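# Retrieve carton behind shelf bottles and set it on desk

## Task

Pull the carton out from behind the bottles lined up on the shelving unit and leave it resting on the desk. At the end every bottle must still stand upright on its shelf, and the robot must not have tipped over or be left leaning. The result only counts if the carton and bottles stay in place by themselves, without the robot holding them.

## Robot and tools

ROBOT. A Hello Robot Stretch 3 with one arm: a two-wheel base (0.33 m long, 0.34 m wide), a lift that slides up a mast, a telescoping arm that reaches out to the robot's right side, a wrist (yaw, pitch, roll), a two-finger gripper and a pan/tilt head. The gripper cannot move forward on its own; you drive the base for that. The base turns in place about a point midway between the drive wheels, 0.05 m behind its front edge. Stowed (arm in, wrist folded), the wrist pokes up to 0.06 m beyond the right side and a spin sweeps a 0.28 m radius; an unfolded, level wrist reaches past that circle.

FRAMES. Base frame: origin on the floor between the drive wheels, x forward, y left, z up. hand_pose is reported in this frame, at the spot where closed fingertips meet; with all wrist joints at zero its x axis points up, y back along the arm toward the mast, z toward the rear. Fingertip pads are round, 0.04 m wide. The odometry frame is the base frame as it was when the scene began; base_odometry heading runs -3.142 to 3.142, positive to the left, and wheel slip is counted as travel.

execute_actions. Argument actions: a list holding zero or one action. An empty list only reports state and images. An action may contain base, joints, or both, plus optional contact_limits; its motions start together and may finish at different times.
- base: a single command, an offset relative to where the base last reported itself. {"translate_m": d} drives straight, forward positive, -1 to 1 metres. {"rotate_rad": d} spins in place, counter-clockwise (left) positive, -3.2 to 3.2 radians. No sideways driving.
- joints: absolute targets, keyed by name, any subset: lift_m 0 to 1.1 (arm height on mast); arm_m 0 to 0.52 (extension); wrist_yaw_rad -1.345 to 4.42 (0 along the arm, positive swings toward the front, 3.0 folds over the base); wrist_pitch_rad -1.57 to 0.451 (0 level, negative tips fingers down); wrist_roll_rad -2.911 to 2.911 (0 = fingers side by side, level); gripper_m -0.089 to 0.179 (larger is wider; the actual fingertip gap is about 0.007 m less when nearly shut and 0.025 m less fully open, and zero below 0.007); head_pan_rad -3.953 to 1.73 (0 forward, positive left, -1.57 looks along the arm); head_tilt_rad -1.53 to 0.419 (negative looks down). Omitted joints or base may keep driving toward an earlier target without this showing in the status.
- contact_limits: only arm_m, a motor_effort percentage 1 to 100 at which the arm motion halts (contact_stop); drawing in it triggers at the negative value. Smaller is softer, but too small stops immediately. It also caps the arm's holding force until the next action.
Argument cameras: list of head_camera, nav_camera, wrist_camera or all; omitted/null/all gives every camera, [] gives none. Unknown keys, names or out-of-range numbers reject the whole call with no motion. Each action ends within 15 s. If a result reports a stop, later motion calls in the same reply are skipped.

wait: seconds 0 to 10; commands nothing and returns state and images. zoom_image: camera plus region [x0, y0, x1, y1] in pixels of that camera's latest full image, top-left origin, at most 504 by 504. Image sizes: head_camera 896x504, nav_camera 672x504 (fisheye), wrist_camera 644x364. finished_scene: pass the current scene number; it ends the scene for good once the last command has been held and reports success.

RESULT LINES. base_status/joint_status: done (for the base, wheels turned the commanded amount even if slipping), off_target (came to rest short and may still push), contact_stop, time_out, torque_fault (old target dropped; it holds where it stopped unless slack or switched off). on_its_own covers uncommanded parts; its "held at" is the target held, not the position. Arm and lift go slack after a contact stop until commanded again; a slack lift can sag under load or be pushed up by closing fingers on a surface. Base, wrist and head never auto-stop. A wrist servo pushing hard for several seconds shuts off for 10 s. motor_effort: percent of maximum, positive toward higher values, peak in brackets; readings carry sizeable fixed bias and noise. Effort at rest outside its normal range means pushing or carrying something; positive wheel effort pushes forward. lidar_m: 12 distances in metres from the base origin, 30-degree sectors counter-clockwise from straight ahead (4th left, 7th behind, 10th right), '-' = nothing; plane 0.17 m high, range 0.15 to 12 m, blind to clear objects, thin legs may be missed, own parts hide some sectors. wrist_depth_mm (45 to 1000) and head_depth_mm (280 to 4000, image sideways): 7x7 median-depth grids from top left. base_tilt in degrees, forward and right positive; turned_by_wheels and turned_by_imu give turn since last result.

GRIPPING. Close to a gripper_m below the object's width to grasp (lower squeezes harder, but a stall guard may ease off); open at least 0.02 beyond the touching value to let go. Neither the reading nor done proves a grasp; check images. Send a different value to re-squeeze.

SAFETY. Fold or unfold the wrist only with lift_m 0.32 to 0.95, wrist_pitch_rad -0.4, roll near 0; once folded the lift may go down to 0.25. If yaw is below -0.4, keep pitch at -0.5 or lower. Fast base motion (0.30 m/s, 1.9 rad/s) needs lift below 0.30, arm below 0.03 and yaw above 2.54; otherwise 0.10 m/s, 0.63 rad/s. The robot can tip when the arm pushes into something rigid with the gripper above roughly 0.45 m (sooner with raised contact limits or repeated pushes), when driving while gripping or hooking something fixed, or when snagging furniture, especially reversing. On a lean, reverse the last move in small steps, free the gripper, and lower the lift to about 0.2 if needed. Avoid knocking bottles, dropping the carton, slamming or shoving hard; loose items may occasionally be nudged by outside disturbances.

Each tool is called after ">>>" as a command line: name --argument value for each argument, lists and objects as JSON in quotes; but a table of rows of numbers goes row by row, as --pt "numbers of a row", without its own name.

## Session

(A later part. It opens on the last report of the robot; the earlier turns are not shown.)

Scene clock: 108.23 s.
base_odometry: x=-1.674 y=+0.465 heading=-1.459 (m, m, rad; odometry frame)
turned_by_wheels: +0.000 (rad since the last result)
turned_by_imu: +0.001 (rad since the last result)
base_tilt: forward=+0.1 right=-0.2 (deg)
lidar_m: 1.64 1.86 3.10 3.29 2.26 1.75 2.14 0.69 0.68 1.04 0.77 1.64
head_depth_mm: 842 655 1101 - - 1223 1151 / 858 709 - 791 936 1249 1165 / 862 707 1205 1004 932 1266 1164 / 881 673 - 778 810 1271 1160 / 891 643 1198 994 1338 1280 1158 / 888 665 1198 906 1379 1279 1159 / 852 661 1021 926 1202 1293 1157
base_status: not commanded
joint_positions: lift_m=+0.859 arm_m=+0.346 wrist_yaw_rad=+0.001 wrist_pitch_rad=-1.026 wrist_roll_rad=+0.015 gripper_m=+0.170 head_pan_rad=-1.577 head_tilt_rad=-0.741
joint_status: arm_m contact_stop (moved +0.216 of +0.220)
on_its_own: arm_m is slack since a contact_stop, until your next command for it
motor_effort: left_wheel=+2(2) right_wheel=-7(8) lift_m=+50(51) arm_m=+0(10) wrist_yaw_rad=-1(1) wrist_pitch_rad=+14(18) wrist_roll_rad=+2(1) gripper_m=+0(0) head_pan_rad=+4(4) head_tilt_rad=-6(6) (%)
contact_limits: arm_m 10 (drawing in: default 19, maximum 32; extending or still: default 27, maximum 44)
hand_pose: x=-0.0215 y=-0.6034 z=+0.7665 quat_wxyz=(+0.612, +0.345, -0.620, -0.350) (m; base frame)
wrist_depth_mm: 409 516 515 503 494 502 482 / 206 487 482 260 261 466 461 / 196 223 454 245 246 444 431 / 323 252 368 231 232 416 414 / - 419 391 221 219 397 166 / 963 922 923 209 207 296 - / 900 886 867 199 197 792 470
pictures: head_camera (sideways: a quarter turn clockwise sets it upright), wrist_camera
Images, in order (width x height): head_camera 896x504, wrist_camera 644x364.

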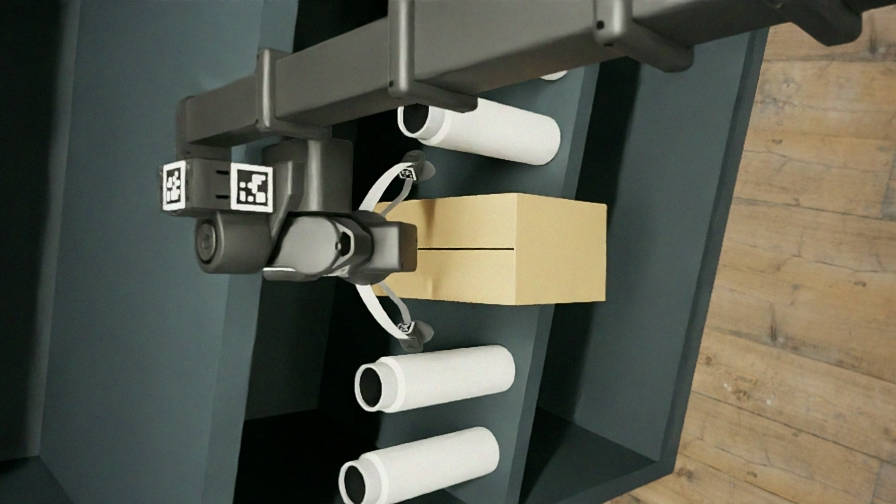

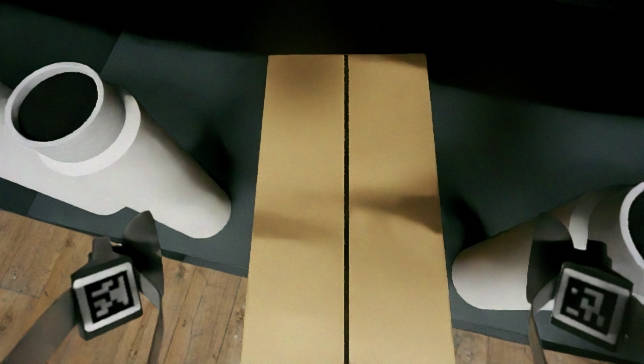

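>>> execute_actions --actions '[{"joints":{"arm_m":0.33}}]' --cameras '[]'

>>> execute_actions --actions '[{"joints":{"lift_m":0.815}}]' --cameras '[]'

>>> execute_actions --actions '[{"joints":{"arm_m":0.345,"wrist_pitch_rad":-0.9},"contact_limits":{"arm_m":9}}]' --cameras '["head_camera","wrist_camera"]'

Scene clock: 114.13 s.
base_odometry: x=-1.674 y=+0.465 heading=-1.460 (m, m, rad; odometry frame)
turned_by_wheels: +0.000 (rad since the last result)
turned_by_imu: +0.000 (rad since the last result)
base_tilt: forward=+0.0 right=-0.3 (deg)
lidar_m: 1.64 1.86 3.08 3.30 2.26 1.75 2.14 0.69 0.68 1.04 0.77 1.64
head_depth_mm: 844 656 1096 - - 1223 1151 / 855 709 - 778 933 1250 1171 / 859 707 - 999 930 1255 1166 / 876 674 - 778 807 1265 1168 / 890 642 1205 974 1330 1280 1159 / 886 640 1206 910 1379 1289 1157 / 858 661 1020 925 1195 1297 1152
base_status: not commanded
joint_positions: lift_m=+0.859 arm_m=+0.330 wrist_yaw_rad=+0.001 wrist_pitch_rad=-1.011 wrist_roll_rad=+0.014 gripper_m=+0.170 head_pan_rad=-1.577 head_tilt_rad=-0.741
joint_status: all done
motor_effort: left_wheel=+1(2) right_wheel=-2(8) lift_m=+51(50) arm_m=-2(1) wrist_yaw_rad=-1(1) wrist_pitch_rad=+6(14) wrist_roll_rad=+2(2) gripper_m=-1(1) head_pan_rad=+4(4) head_tilt_rad=-6(6) (%)
hand_pose: x=-0.0215 y=-0.5909 z=+0.7682 quat_wxyz=(+0.615, +0.340, -0.623, -0.345) (m; base frame)
wrist_depth_mm: 415 524 532 515 514 505 498 / 211 492 492 264 268 471 464 / 203 226 460 248 249 445 438 / 359 279 368 235 235 424 187 / 993 425 407 221 222 283 169 / 940 917 928 211 208 317 - / 911 879 866 201 200 797 646
pictures: none
No camera images: the call's "cameras" was empty. Leave "cameras" out to get every camera's image.

Scene clock: 115.37 s.
base_odometry: x=-1.674 y=+0.465 heading=-1.460 (m, m, rad; odometry frame)
turned_by_wheels: +0.000 (rad since the last result)
turned_by_imu: +0.000 (rad since the last result)
base_tilt: forward=+0.1 right=-0.2 (deg)
lidar_m: 1.64 1.86 3.09 3.30 2.27 1.75 2.14 0.69 0.68 1.04 0.77 1.64
head_depth_mm: 846 656 1115 1085 - - - / 857 653 - 782 1342 1247 1162 / 861 661 - 1002 930 1263 1161 / 874 645 - 761 812 1267 1160 / 889 642 1198 996 1334 1283 1160 / 884 641 1201 906 1373 1281 1158 / 859 661 1020 923 1202 1299 1157
base_status: not commanded
joint_positions: lift_m=+0.816 arm_m=+0.330 wrist_yaw_rad=+0.001 wrist_pitch_rad=-1.010 wrist_roll_rad=+0.014 gripper_m=+0.170 head_pan_rad=-1.577 head_tilt_rad=-0.741
joint_status: all done
motor_effort: left_wheel=+2(2) right_wheel=-2(1) lift_m=+19(47) arm_m=-2(2) wrist_yaw_rad=-1(1) wrist_pitch_rad=+5(6) wrist_roll_rad=+2(2) gripper_m=+0(0) head_pan_rad=+4(4) head_tilt_rad=-5(6) (%)
hand_pose: x=-0.0215 y=-0.5910 z=+0.7245 quat_wxyz=(+0.615, +0.340, -0.623, -0.345) (m; base frame)
wrist_depth_mm: 175 472 462 225 225 448 443 / 174 434 434 211 211 422 417 / 188 225 406 200 198 398 391 / 359 278 309 187 186 373 170 / 931 378 346 178 176 272 161 / 903 876 173 168 166 286 - / 842 848 165 161 159 753 644
pictures: none
No camera images: the call's "cameras" was empty. Leave "cameras" out to get every camera's image.

Scene clock: 116.30 s.
base_odometry: x=-1.674 y=+0.465 heading=-1.460 (m, m, rad; odometry frame)
turned_by_wheels: +0.000 (rad since the last result)
turned_by_imu: +0.000 (rad since the last result)
base_tilt: forward=+0.0 right=-0.3 (deg)
lidar_m: 1.63 1.87 3.06 3.29 2.27 1.75 2.13 0.69 0.68 1.04 0.77 1.64
head_depth_mm: 842 655 1119 1090 - - - / 857 653 - 787 1349 1253 1170 / 860 676 - 1003 932 1254 1163 / 877 645 - 779 810 1263 1161 / 890 643 1196 996 1333 1282 1163 / 884 641 1208 909 1383 1286 1159 / 857 661 1018 926 1197 1293 1160
base_status: not commanded
joint_positions: lift_m=+0.816 arm_m=+0.345 wrist_yaw_rad=+0.001 wrist_pitch_rad=-0.912 wrist_roll_rad=+0.014 gripper_m=+0.170 head_pan_rad=-1.577 head_tilt_rad=-0.741
joint_status: all done
motor_effort: left_wheel=+1(1) right_wheel=-3(2) lift_m=+19(19) arm_m=+3(4) wrist_yaw_rad=-1(1) wrist_pitch_rad=+7(7) wrist_roll_rad=+1(2) gripper_m=-1(0) head_pan_rad=+4(3) head_tilt_rad=-6(6) (%)
contact_limits: arm_m 9 (drawing in: default 19, maximum 32; extending or still: default 27, maximum 44)
hand_pose: x=-0.0215 y=-0.6274 z=+0.7369 quat_wxyz=(+0.631, +0.310, -0.639, -0.314) (m; base frame)
wrist_depth_mm: 403 528 543 532 517 492 474 / 415 495 486 242 468 469 466 / 173 446 446 222 220 431 432 / 179 223 411 206 204 402 392 / 337 252 301 192 190 375 373 / 889 365 351 179 177 339 - / 836 853 173 168 166 256 187
pictures: head_camera (sideways: a quarter turn clockwise sets it upright), wrist_camera
Images, in order (width x height): head_camera 896x504, wrist_camera 644x364.

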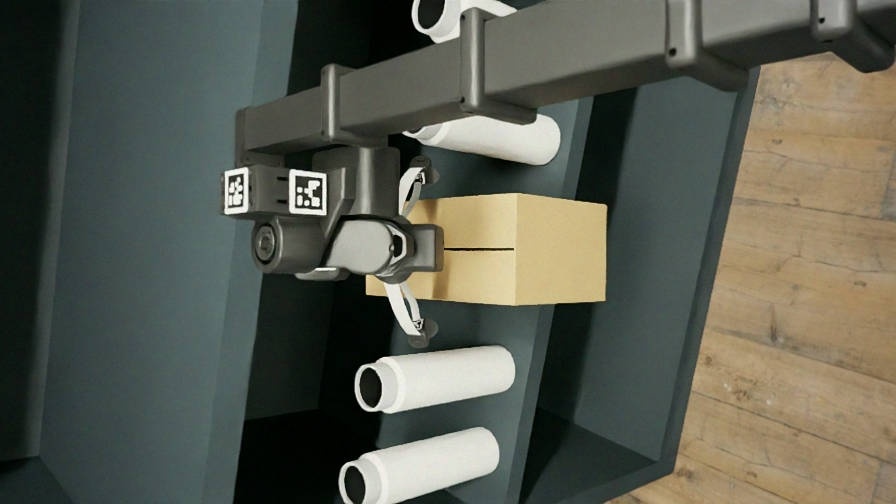

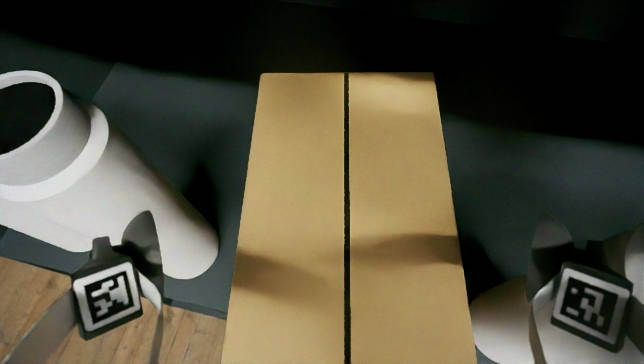

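>>> execute_actions --actions '[{"joints":{"lift_m":0.761}}]' --cameras '["wrist_camera"]'

>>> execute_actions --actions '[{"joints":{"gripper_m":0.095}}]' --cameras '[]'

>>> execute_actions --actions '[{"joints":{"lift_m":0.79}}]' --cameras '["head_camera","wrist_camera"]'

Scene clock: 128.93 s.
base_odometry: x=-1.674 y=+0.465 heading=-1.460 (m, m, rad; odometry frame)
turned_by_wheels: +0.000 (rad since the last result)
turned_by_imu: +0.001 (rad since the last result)
base_tilt: forward=+0.0 right=-0.3 (deg)
lidar_m: 1.64 1.87 3.10 3.29 2.27 1.75 2.13 0.69 0.68 1.04 0.77 1.64
head_depth_mm: 841 655 1120 851 898 - - / 857 652 1122 - - 1252 1171 / 860 649 1113 976 932 1263 1167 / 878 646 1160 760 811 1276 1169 / 891 643 1202 996 1340 1288 1155 / 890 642 1201 907 1382 1286 1159 / 858 662 1020 921 1201 1294 1160
base_status: not commanded
joint_positions: lift_m=+0.762 arm_m=+0.345 wrist_yaw_rad=+0.001 wrist_pitch_rad=-0.912 wrist_roll_rad=+0.014 gripper_m=+0.170 head_pan_rad=-1.577 head_tilt_rad=-0.741
joint_status: all done
motor_effort: left_wheel=+1(1) right_wheel=-1(2) lift_m=+18(18) arm_m=+3(3) wrist_yaw_rad=-1(1) wrist_pitch_rad=+6(7) wrist_roll_rad=+2(2) gripper_m=+1(0) head_pan_rad=+4(4) head_tilt_rad=-6(6) (%)
hand_pose: x=-0.0215 y=-0.6276 z=+0.6830 quat_wxyz=(+0.631, +0.309, -0.639, -0.314) (m; base frame)
wrist_depth_mm: 410 458 439 186 184 439 431 / 170 418 178 171 168 397 393 / 165 382 160 156 155 364 363 / 178 224 148 145 143 332 336 / 326 250 137 135 134 134 316 / 845 312 127 126 125 124 - / 792 814 119 118 117 117 187
pictures: wrist_camera
Images, in order (width x height): wrist_camera 644x364.

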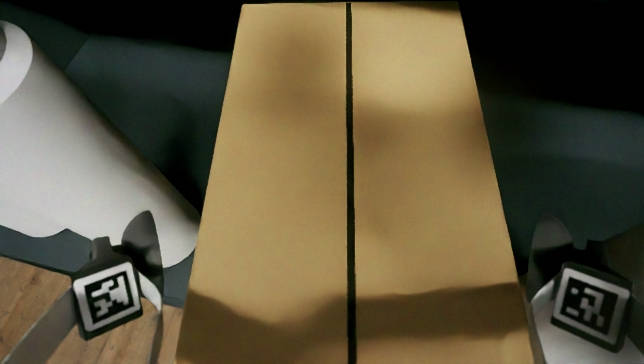

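Scene clock: 130.17 s.
base_odometry: x=-1.674 y=+0.465 heading=-1.460 (m, m, rad; odometry frame)
turned_by_wheels: +0.000 (rad since the last result)
turned_by_imu: +0.000 (rad since the last result)
base_tilt: forward=+0.0 right=-0.3 (deg)
lidar_m: 1.64 1.86 3.08 3.30 2.26 1.75 2.14 0.69 0.68 1.04 0.77 1.64
head_depth_mm: 844 656 1123 811 895 - - / 858 653 1125 - - 1243 1167 / 863 650 1121 974 953 1267 1165 / 878 646 1161 760 814 1265 1167 / 889 646 1196 992 1335 1283 1162 / 890 640 1203 909 1381 1290 1156 / 858 665 1019 924 1200 1288 1154
base_status: not commanded
joint_positions: lift_m=+0.762 arm_m=+0.345 wrist_yaw_rad=+0.000 wrist_pitch_rad=-0.892 wrist_roll_rad=+0.015 gripper_m=+0.096 head_pan_rad=-1.577 head_tilt_rad=-0.741
joint_status: all done
motor_effort: left_wheel=+1(2) right_wheel=+0(1) lift_m=+19(18) arm_m=+3(2) wrist_yaw_rad=+0(1) wrist_pitch_rad=-5(6) wrist_roll_rad=+1(1) gripper_m=-25(100) head_pan_rad=+4(4) head_tilt_rad=-6(6) (%)
hand_pose: x=-0.0216 y=-0.6319 z=+0.6858 quat_wxyz=(+0.633, +0.303, -0.643, -0.308) (m; base frame)
wrist_depth_mm: 402 472 476 197 194 450 440 / 421 435 188 178 174 417 407 / 163 399 167 162 160 376 376 / 173 222 154 150 148 345 343 / 301 228 140 139 138 139 322 / 841 - 132 129 128 127 158 / 829 777 123 121 120 121 179
pictures: none
No camera images: the call's "cameras" was empty. Leave "cameras" out to get every camera's image.

Scene clock: 131.20 s.
base_odometry: x=-1.674 y=+0.465 heading=-1.460 (m, m, rad; odometry frame)
turned_by_wheels: +0.000 (rad since the last result)
turned_by_imu: +0.000 (rad since the last result)
base_tilt: forward=+0.0 right=-0.3 (deg)
lidar_m: 1.63 1.87 3.08 3.29 2.26 1.75 2.14 0.69 0.68 1.04 0.77 1.64
head_depth_mm: 841 657 1120 930 - - - / 857 653 598 - 1339 1244 1165 / 863 650 - 991 954 1263 1165 / 877 647 1141 734 815 1264 1159 / 888 642 1201 996 1357 1281 1156 / 888 638 1204 909 1378 1282 1162 / 856 663 1013 924 1204 1295 1152
base_status: not commanded
joint_positions: lift_m=+0.789 arm_m=+0.345 wrist_yaw_rad=+0.000 wrist_pitch_rad=-0.911 wrist_roll_rad=+0.016 gripper_m=+0.096 head_pan_rad=-1.577 head_tilt_rad=-0.741
joint_status: all done
motor_effort: left_wheel=+2(2) right_wheel=-1(1) lift_m=+51(51) arm_m=+3(3) wrist_yaw_rad=+0(0) wrist_pitch_rad=+6(8) wrist_roll_rad=+1(1) gripper_m=-24(25) head_pan_rad=+4(4) head_tilt_rad=-5(6) (%)
hand_pose: x=-0.0216 y=-0.6276 z=+0.7108 quat_wxyz=(+0.630, +0.309, -0.640, -0.314) (m; base frame)
wrist_depth_mm: 409 492 481 186 184 472 459 / 389 457 179 171 169 438 428 / 165 422 164 159 157 402 393 / 177 223 152 149 147 364 364 / 340 236 141 139 138 140 340 / 896 - 132 131 130 129 157 / 856 830 125 124 122 124 184
pictures: head_camera (sideways: a quarter turn clockwise sets it upright), wrist_camera
Images, in order (width x height): head_camera 896x504, wrist_camera 644x364.

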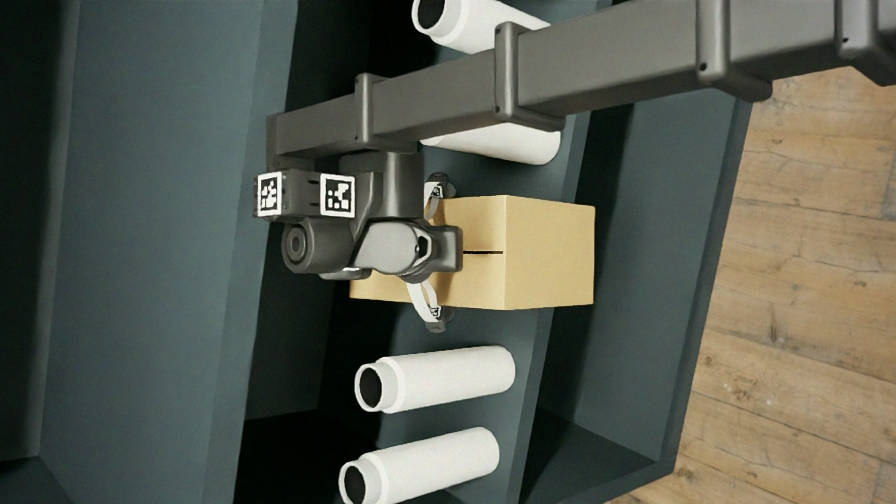

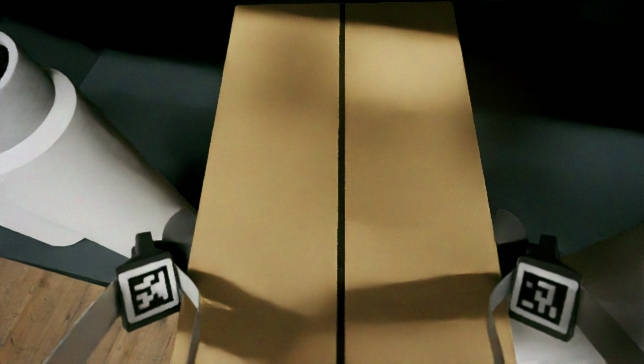

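Held. Retract, turn toward the desk.

>>> execute_actions --actions '[{"joints":{"arm_m":0.05,"head_pan_rad":0,"head_tilt_rad":-0.4}}]' --cameras '["wrist_camera"]'

>>> execute_actions --actions '[{"base":{"rotate_rad":1.29},"joints":{"lift_m":1.03}}]' --cameras '["head_camera"]'

>>> execute_actions --actions '[{"base":{"translate_m":1.0}}]' --cameras '["head_camera"]'

Scene clock: 139.93 s.
base_odometry: x=-1.674 y=+0.465 heading=-1.460 (m, m, rad; odometry frame)
turned_by_wheels: +0.000 (rad since the last result)
turned_by_imu: +0.001 (rad since the last result)
base_tilt: forward=+0.0 right=-0.4 (deg)
lidar_m: 1.64 1.87 3.08 3.29 2.27 1.75 2.14 0.69 0.68 1.04 0.77 1.64
head_depth_mm: 1324 1429 1547 1662 1829 1676 1387 / 1353 1449 1560 1702 1878 1669 1381 / 1369 1484 1587 1749 1902 1668 1381 / 1389 1499 1619 1794 1941 1666 1371 / 1428 1544 1633 1829 1958 1658 1370 / 1447 1562 1679 1878 2022 1656 1361 / 1478 1604 1723 1917 2041 1666 1364
base_status: not commanded
joint_positions: lift_m=+0.789 arm_m=+0.050 wrist_yaw_rad=+0.000 wrist_pitch_rad=-0.912 wrist_roll_rad=+0.016 gripper_m=+0.096 head_pan_rad=-0.007 head_tilt_rad=-0.408
joint_status: all done
motor_effort: left_wheel=+1(1) right_wheel=-1(2) lift_m=+51(52) arm_m=-2(1) wrist_yaw_rad=+0(0) wrist_pitch_rad=+7(7) wrist_roll_rad=+1(1) gripper_m=-23(23) head_pan_rad=+4(55) head_tilt_rad=+5(33) (%)
hand_pose: x=-0.0216 y=-0.3330 z=+0.7107 quat_wxyz=(+0.630, +0.309, -0.639, -0.314) (m; base frame)
wrist_depth_mm: 506 491 410 186 183 370 330 / - 614 179 171 169 419 393 / - 808 164 160 157 434 410 / - - 151 148 146 865 617 / 974 951 141 139 138 139 721 / 892 - 133 131 129 129 837 / 840 827 125 123 123 123 792
pictures: wrist_camera
Images, in order (width x height): wrist_camera 644x364.

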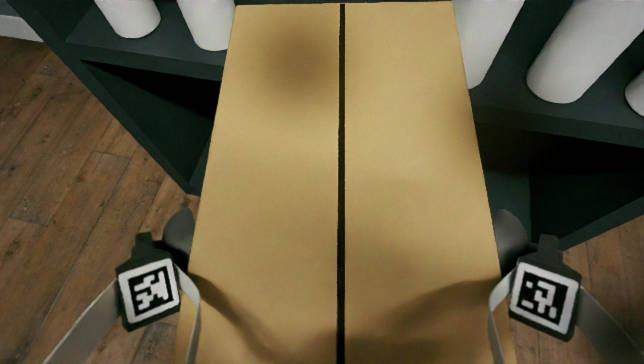

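Scene clock: 142.97 s.
base_odometry: x=-1.674 y=+0.465 heading=-0.170 (m, m, rad; odometry frame)
turned_by_wheels: +1.290 (rad since the last result)
turned_by_imu: +1.270 (rad since the last result)
base_tilt: forward=+0.0 right=-0.3 (deg)
lidar_m: 3.31 3.25 1.93 1.75 1.59 0.68 1.04 0.77 0.78 1.64 1.67 2.20
head_depth_mm: 3278 3458 3734 2920 2121 1678 1385 / 3211 3436 3687 2901 2141 1667 1380 / 3162 3469 3687 2903 2104 1666 1380 / 3122 3388 3647 2870 2120 1668 1377 / 3156 3348 3609 2837 2096 1659 1370 / 3128 3306 3629 2870 2098 1651 1368 / 3090 3341 3610 2860 2090 1640 1359
base_status: done
joint_positions: lift_m=+1.029 arm_m=+0.050 wrist_yaw_rad=+0.000 wrist_pitch_rad=-0.912 wrist_roll_rad=+0.016 gripper_m=+0.096 head_pan_rad=-0.007 head_tilt_rad=-0.408
joint_status: all done
motor_effort: left_wheel=+0(4) right_wheel=+2(7) lift_m=+51(54) arm_m=-2(2) wrist_yaw_rad=+0(0) wrist_pitch_rad=+7(7) wrist_roll_rad=+1(1) gripper_m=-24(25) head_pan_rad=+4(4) head_tilt_rad=+5(5) (%)
hand_pose: x=-0.0216 y=-0.3329 z=+0.9507 quat_wxyz=(+0.630, +0.309, -0.639, -0.314) (m; base frame)
wrist_depth_mm: - - - 187 184 - - / - - 179 171 169 - - / - - 163 159 157 - - / - - 151 149 146 - - / - - 141 139 138 139 872 / - - 132 130 129 129 - / - - 125 124 123 124 932
pictures: head_camera (sideways: a quarter turn clockwise sets it upright)
Images, in order (width x height): head_camera 896x504.

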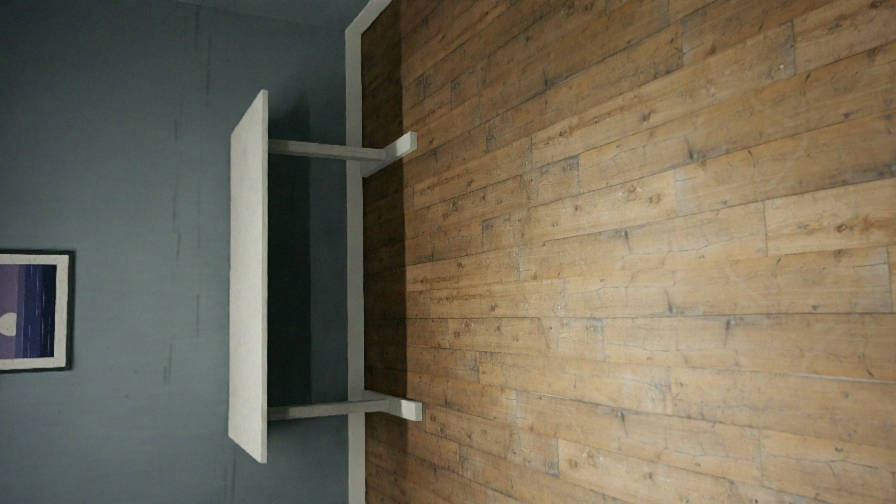

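Scene clock: 154.03 s.
base_odometry: x=-0.689 y=+0.296 heading=-0.170 (m, m, rad; odometry frame)
turned_by_wheels: +0.000 (rad since the last result)
turned_by_imu: +0.007 (rad since the last result)
base_tilt: forward=+0.0 right=-0.3 (deg)
lidar_m: 2.31 2.31 2.32 1.80 2.24 2.16 1.63 1.64 1.67 1.58 1.62 2.11
head_depth_mm: 2390 2572 2710 2909 2130 1676 1379 / 2354 2569 2446 2692 2137 1685 1385 / 2335 2518 2491 2902 2118 1669 1380 / 2333 2494 2450 2839 2118 1663 1374 / 2308 2491 2453 2826 2082 1651 1380 / 2288 2454 2431 2787 2079 1655 1373 / 2251 2434 2294 2711 2075 1647 1360
base_status: done
joint_positions: lift_m=+1.029 arm_m=+0.050 wrist_yaw_rad=+0.000 wrist_pitch_rad=-0.912 wrist_roll_rad=+0.016 gripper_m=+0.096 head_pan_rad=-0.007 head_tilt_rad=-0.408
joint_status: not commanded
motor_effort: left_wheel=-1(3) right_wheel=+1(7) lift_m=+51(52) arm_m=-2(2) wrist_yaw_rad=+0(0) wrist_pitch_rad=+7(7) wrist_roll_rad=+1(1) gripper_m=-23(23) head_pan_rad=+4(4) head_tilt_rad=+5(5) (%)
hand_pose: x=-0.0216 y=-0.3329 z=+0.9507 quat_wxyz=(+0.630, +0.309, -0.639, -0.314) (m; base frame)
wrist_depth_mm: - - - 187 183 - - / - - 179 172 169 - - / - - 163 159 158 - - / - - 152 148 147 - - / - - 140 139 137 139 - / - - 133 131 129 129 - / - - 125 124 122 123 -
pictures: head_camera (sideways: a quarter turn clockwise sets it upright)
Images, in order (width x height): head_camera 896x504.

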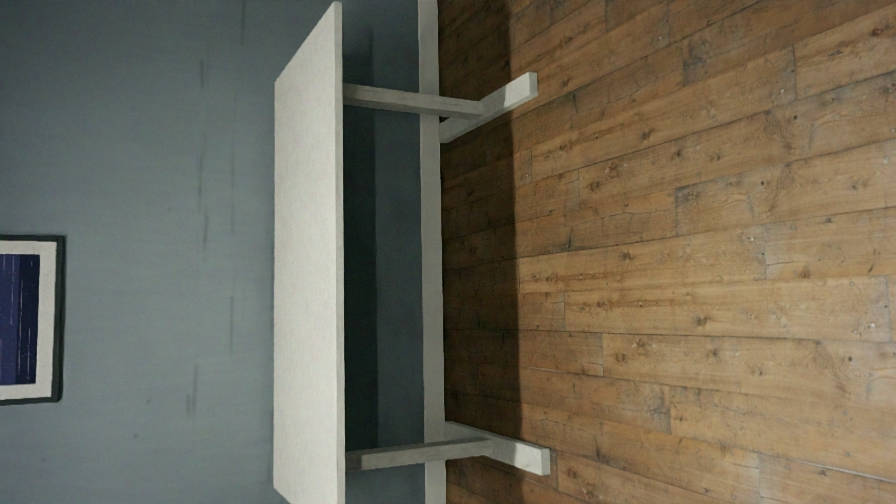

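>>> execute_actions --actions '[{"base":{"translate_m":1.0},"joints":{"head_tilt_rad":-0.75,"lift_m":1.05}}]' --cameras '["head_camera"]'

Scene clock: 168.00 s.
base_odometry: x=+0.297 y=+0.127 heading=-0.170 (m, m, rad; odometry frame)
turned_by_wheels: +0.000 (rad since the last result)
turned_by_imu: +0.008 (rad since the last result)
base_tilt: forward=+0.0 right=-0.3 (deg)
lidar_m: 1.73 1.36 2.34 2.24 1.94 2.53 2.62 2.29 1.61 1.51 1.55 1.45
head_depth_mm: 1523 1249 1695 1761 1529 1329 1168 / 1526 1247 2010 1812 1528 1320 1168 / 1509 1243 1989 1792 1534 1311 1166 / 1496 1234 1987 1787 1510 1311 1161 / 1491 1231 2004 1786 1514 1309 1160 / 1478 1223 1962 1768 1510 1303 1151 / 1473 1220 1950 1773 1505 1305 1159
base_status: done
joint_positions: lift_m=+1.049 arm_m=+0.050 wrist_yaw_rad=+0.000 wrist_pitch_rad=-0.912 wrist_roll_rad=+0.016 gripper_m=+0.096 head_pan_rad=-0.007 head_tilt_rad=-0.740
joint_status: all done
motor_effort: left_wheel=-1(2) right_wheel=+2(6) lift_m=+51(52) arm_m=-2(2) wrist_yaw_rad=+0(0) wrist_pitch_rad=+7(7) wrist_roll_rad=+1(1) gripper_m=-23(23) head_pan_rad=+4(4) head_tilt_rad=-7(34) (%)
hand_pose: x=-0.0216 y=-0.3329 z=+0.9707 quat_wxyz=(+0.630, +0.309, -0.639, -0.314) (m; base frame)
wrist_depth_mm: - - - 187 183 - - / - - 179 172 169 - - / - - 163 159 157 - - / - - 152 148 147 - - / - - 140 139 138 139 - / - - 132 131 129 129 - / - - 125 123 122 124 -
pictures: head_camera (sideways: a quarter turn clockwise sets it upright)
Images, in order (width x height): head_camera 896x504.

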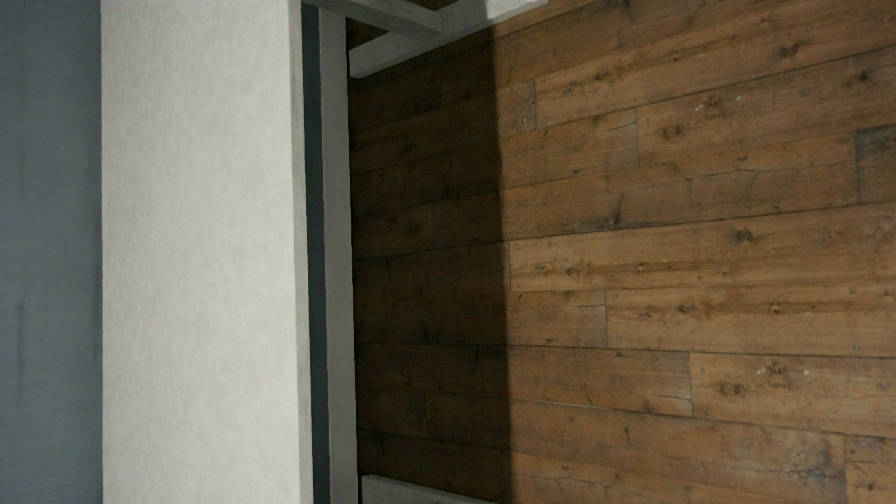

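>>> execute_actions --actions '[{"base":{"translate_m":0.34},"joints":{"arm_m":0.51,"lift_m":1.01}}]' --cameras '[]'

>>> execute_actions --actions '[{"base":{"rotate_rad":1.6},"joints":{"head_pan_rad":-1.57}}]' --cameras '["head_camera"]'

Scene clock: 177.70 s.
base_odometry: x=+0.632 y=+0.070 heading=-0.170 (m, m, rad; odometry frame)
turned_by_wheels: +0.000 (rad since the last result)
turned_by_imu: +0.002 (rad since the last result)
base_tilt: forward=-0.1 right=-0.3 (deg)
lidar_m: 1.39 1.06 1.88 2.26 2.31 2.79 2.94 2.26 1.59 1.49 1.53 1.15
head_depth_mm: 1243 1251 971 842 1525 1325 1164 / 1234 1246 969 834 1527 1317 1167 / 1228 1236 964 834 1518 1321 1166 / 1213 1239 964 833 1509 1314 1165 / 1210 1227 959 831 1508 1307 1157 / 1200 1217 952 828 1505 1306 1159 / 1192 1213 950 804 1507 1307 1154
base_status: done
joint_positions: lift_m=+1.011 arm_m=+0.510 wrist_yaw_rad=+0.000 wrist_pitch_rad=-0.913 wrist_roll_rad=+0.016 gripper_m=+0.096 head_pan_rad=-0.007 head_tilt_rad=-0.740
joint_status: all done
motor_effort: left_wheel=+0(3) right_wheel=+1(6) lift_m=+20(47) arm_m=+3(4) wrist_yaw_rad=+0(0) wrist_pitch_rad=+7(7) wrist_roll_rad=+1(1) gripper_m=-23(23) head_pan_rad=+4(4) head_tilt_rad=-7(6) (%)
hand_pose: x=-0.0216 y=-0.7923 z=+0.9318 quat_wxyz=(+0.630, +0.309, -0.639, -0.315) (m; base frame)
wrist_depth_mm: 880 888 850 186 182 964 967 / - - 180 171 169 - - / - - 165 160 157 - - / - - 152 149 147 - - / - - 141 139 137 139 - / - - 132 131 130 129 - / - - 125 123 122 123 -
pictures: none
No camera images: the call's "cameras" was empty. Leave "cameras" out to get every camera's image.

Scene clock: 181.17 s.
base_odometry: x=+0.632 y=+0.070 heading=+1.430 (m, m, rad; odometry frame)
turned_by_wheels: +1.600 (rad since the last result)
turned_by_imu: +1.575 (rad since the last result)
base_tilt: forward=+0.0 right=-0.3 (deg)
lidar_m: 2.26 2.06 2.79 2.94 2.20 1.58 1.49 1.54 1.15 1.39 1.06 1.92
head_depth_mm: 1277 1253 974 841 1528 1323 1170 / 1256 1247 976 837 1523 1320 1165 / 1249 1116 910 833 1520 1325 1163 / - 698 752 830 1514 1320 1160 / 1220 1177 934 831 1510 1316 1160 / 1216 1223 957 828 1502 1305 1160 / 1211 1217 953 824 1509 1305 1150
base_status: done
joint_positions: lift_m=+1.011 arm_m=+0.510 wrist_yaw_rad=+0.000 wrist_pitch_rad=-0.913 wrist_roll_rad=+0.016 gripper_m=+0.096 head_pan_rad=-1.563 head_tilt_rad=-0.741
joint_status: all done
motor_effort: left_wheel=+0(5) right_wheel=+2(10) lift_m=+20(20) arm_m=+2(3) wrist_yaw_rad=+0(0) wrist_pitch_rad=+7(7) wrist_roll_rad=+1(1) gripper_m=-24(24) head_pan_rad=-5(54) head_tilt_rad=-6(6) (%)
hand_pose: x=-0.0216 y=-0.7924 z=+0.9318 quat_wxyz=(+0.630, +0.309, -0.639, -0.315) (m; base frame)
wrist_depth_mm: 564 557 529 186 184 526 513 / 509 508 178 172 169 482 475 / 467 465 164 159 158 440 438 / 435 430 151 149 146 400 407 / 403 405 140 140 137 139 376 / 374 - 132 131 129 129 355 / 354 345 125 123 123 123 330
pictures: head_camera (sideways: a quarter turn clockwise sets it upright)
Images, in order (width x height): head_camera 896x504.

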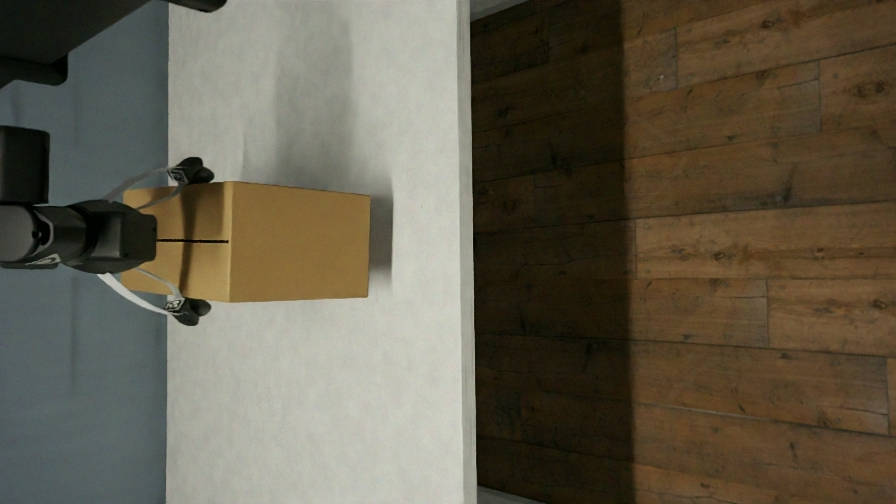

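>>> execute_actions --actions '[{"joints":{"lift_m":0.952}}]' --cameras '[]'

>>> execute_actions --actions '[{"joints":{"gripper_m":0.175}}]' --cameras '[]'

>>> execute_actions --actions '[{"joints":{"lift_m":1.02}}]' --cameras '["head_camera"]'

Scene clock: 188.23 s.
base_odometry: x=+0.632 y=+0.070 heading=+1.430 (m, m, rad; odometry frame)
turned_by_wheels: +0.000 (rad since the last result)
turned_by_imu: +0.001 (rad since the last result)
base_tilt: forward=+0.0 right=-0.3 (deg)
lidar_m: 2.26 2.07 2.79 2.94 2.21 1.59 1.49 1.54 1.15 1.39 1.07 1.92
head_depth_mm: 1191 - 971 840 1526 1323 1166 / - 1201 972 837 1522 1313 1164 / - 1244 913 834 1519 1321 1171 / 1196 782 745 825 1509 1314 1164 / 1214 1260 932 828 1514 1309 1157 / 1214 1224 955 829 1509 1316 1156 / 1209 1219 953 824 1502 1304 1156
base_status: not commanded
joint_positions: lift_m=+0.953 arm_m=+0.510 wrist_yaw_rad=+0.000 wrist_pitch_rad=-0.910 wrist_roll_rad=+0.016 gripper_m=+0.096 head_pan_rad=-1.563 head_tilt_rad=-0.741
joint_status: all done
motor_effort: left_wheel=+0(0) right_wheel=+2(2) lift_m=+16(22) arm_m=+2(2) wrist_yaw_rad=+0(0) wrist_pitch_rad=+5(7) wrist_roll_rad=+1(1) gripper_m=-24(24) head_pan_rad=-5(4) head_tilt_rad=-6(6) (%)
hand_pose: x=-0.0216 y=-0.7930 z=+0.8743 quat_wxyz=(+0.630, +0.308, -0.640, -0.314) (m; base frame)
wrist_depth_mm: 479 469 454 193 191 445 440 / 436 431 185 176 174 411 398 / 397 393 167 162 160 372 372 / 366 364 153 150 149 343 342 / 342 343 141 140 138 139 322 / 316 - 132 130 130 129 301 / 301 290 124 123 122 123 277
pictures: none
No camera images: the call's "cameras" was empty. Leave "cameras" out to get every camera's image.

Scene clock: 189.53 s.
base_odometry: x=+0.632 y=+0.070 heading=+1.430 (m, m, rad; odometry frame)
turned_by_wheels: +0.000 (rad since the last result)
turned_by_imu: +0.000 (rad since the last result)
base_tilt: forward=+0.1 right=-0.3 (deg)
lidar_m: 2.26 2.06 2.79 2.94 2.21 1.58 1.50 1.54 1.15 1.39 1.06 1.92
head_depth_mm: 1195 - 972 840 1532 1323 1170 / - 1203 972 837 1514 1322 1165 / - 1294 912 834 1510 1318 1173 / 1195 784 748 824 1517 1317 1160 / 1219 1231 934 829 1512 1311 1156 / 1220 1222 953 825 1513 1308 1156 / 1209 1222 956 829 1491 1307 1156
base_status: not commanded
joint_positions: lift_m=+0.953 arm_m=+0.510 wrist_yaw_rad=+0.000 wrist_pitch_rad=-0.909 wrist_roll_rad=+0.016 gripper_m=+0.175 head_pan_rad=-1.563 head_tilt_rad=-0.741
joint_status: all done
motor_effort: left_wheel=+0(0) right_wheel=+2(2) lift_m=+18(18) arm_m=+2(2) wrist_yaw_rad=+0(0) wrist_pitch_rad=+5(5) wrist_roll_rad=+1(1) gripper_m=-1(100) head_pan_rad=-5(5) head_tilt_rad=-6(6) (%)
hand_pose: x=-0.0216 y=-0.7933 z=+0.8744 quat_wxyz=(+0.630, +0.308, -0.640, -0.313) (m; base frame)
wrist_depth_mm: 476 474 455 192 191 446 441 / 434 429 184 175 174 404 403 / 397 391 167 161 160 367 371 / 365 361 153 150 148 339 341 / 340 335 141 139 138 314 320 / 321 311 132 131 129 132 - / 294 293 124 122 121 122 277
pictures: none
No camera images: the call's "cameras" was empty. Leave "cameras" out to get every camera's image.

Scene clock: 191.00 s.
base_odometry: x=+0.632 y=+0.070 heading=+1.430 (m, m, rad; odometry frame)
turned_by_wheels: +0.000 (rad since the last result)
turned_by_imu: +0.000 (rad since the last result)
base_tilt: forward=+0.0 right=-0.3 (deg)
lidar_m: 2.26 2.07 2.81 2.94 2.21 1.58 1.50 1.54 1.16 1.39 1.06 1.92
head_depth_mm: 1273 1253 976 843 1524 1325 1173 / 1231 1251 973 839 1515 1322 1175 / 1253 1153 907 834 1516 1318 1166 / - 841 750 823 1520 1315 1167 / 1217 1207 929 829 1510 1315 1165 / 1214 1222 956 827 1514 1313 1158 / 1202 1222 951 824 1512 1301 1153
base_status: not commanded
joint_positions: lift_m=+1.019 arm_m=+0.510 wrist_yaw_rad=+0.000 wrist_pitch_rad=-0.909 wrist_roll_rad=+0.016 gripper_m=+0.175 head_pan_rad=-1.563 head_tilt_rad=-0.741
joint_status: all done
motor_effort: left_wheel=+0(1) right_wheel=+2(2) lift_m=+50(53) arm_m=+2(2) wrist_yaw_rad=+0(0) wrist_pitch_rad=+5(5) wrist_roll_rad=+1(1) gripper_m=+1(0) head_pan_rad=-5(4) head_tilt_rad=-7(6) (%)
hand_pose: x=-0.0216 y=-0.7933 z=+0.9412 quat_wxyz=(+0.630, +0.308, -0.640, -0.313) (m; base frame)
wrist_depth_mm: 583 573 560 551 547 538 533 / 523 517 513 512 499 497 491 / 486 480 465 244 245 457 451 / 448 441 432 225 227 423 414 / 415 412 395 210 207 389 391 / 388 379 369 196 196 370 - / 355 356 190 184 181 345 336
pictures: head_camera (sideways: a quarter turn clockwise sets it upright)
Images, in order (width x height): head_camera 896x504.

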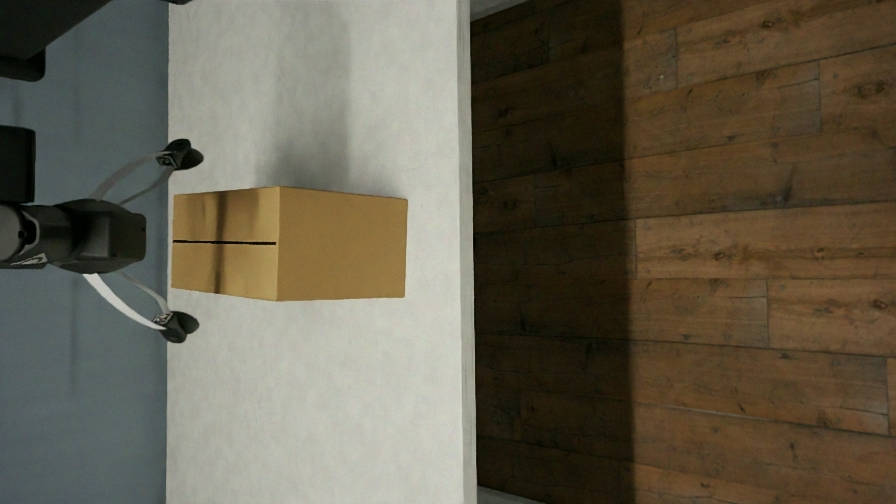

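>>> finished_scene --scene 2

The scene is finished: the task was done.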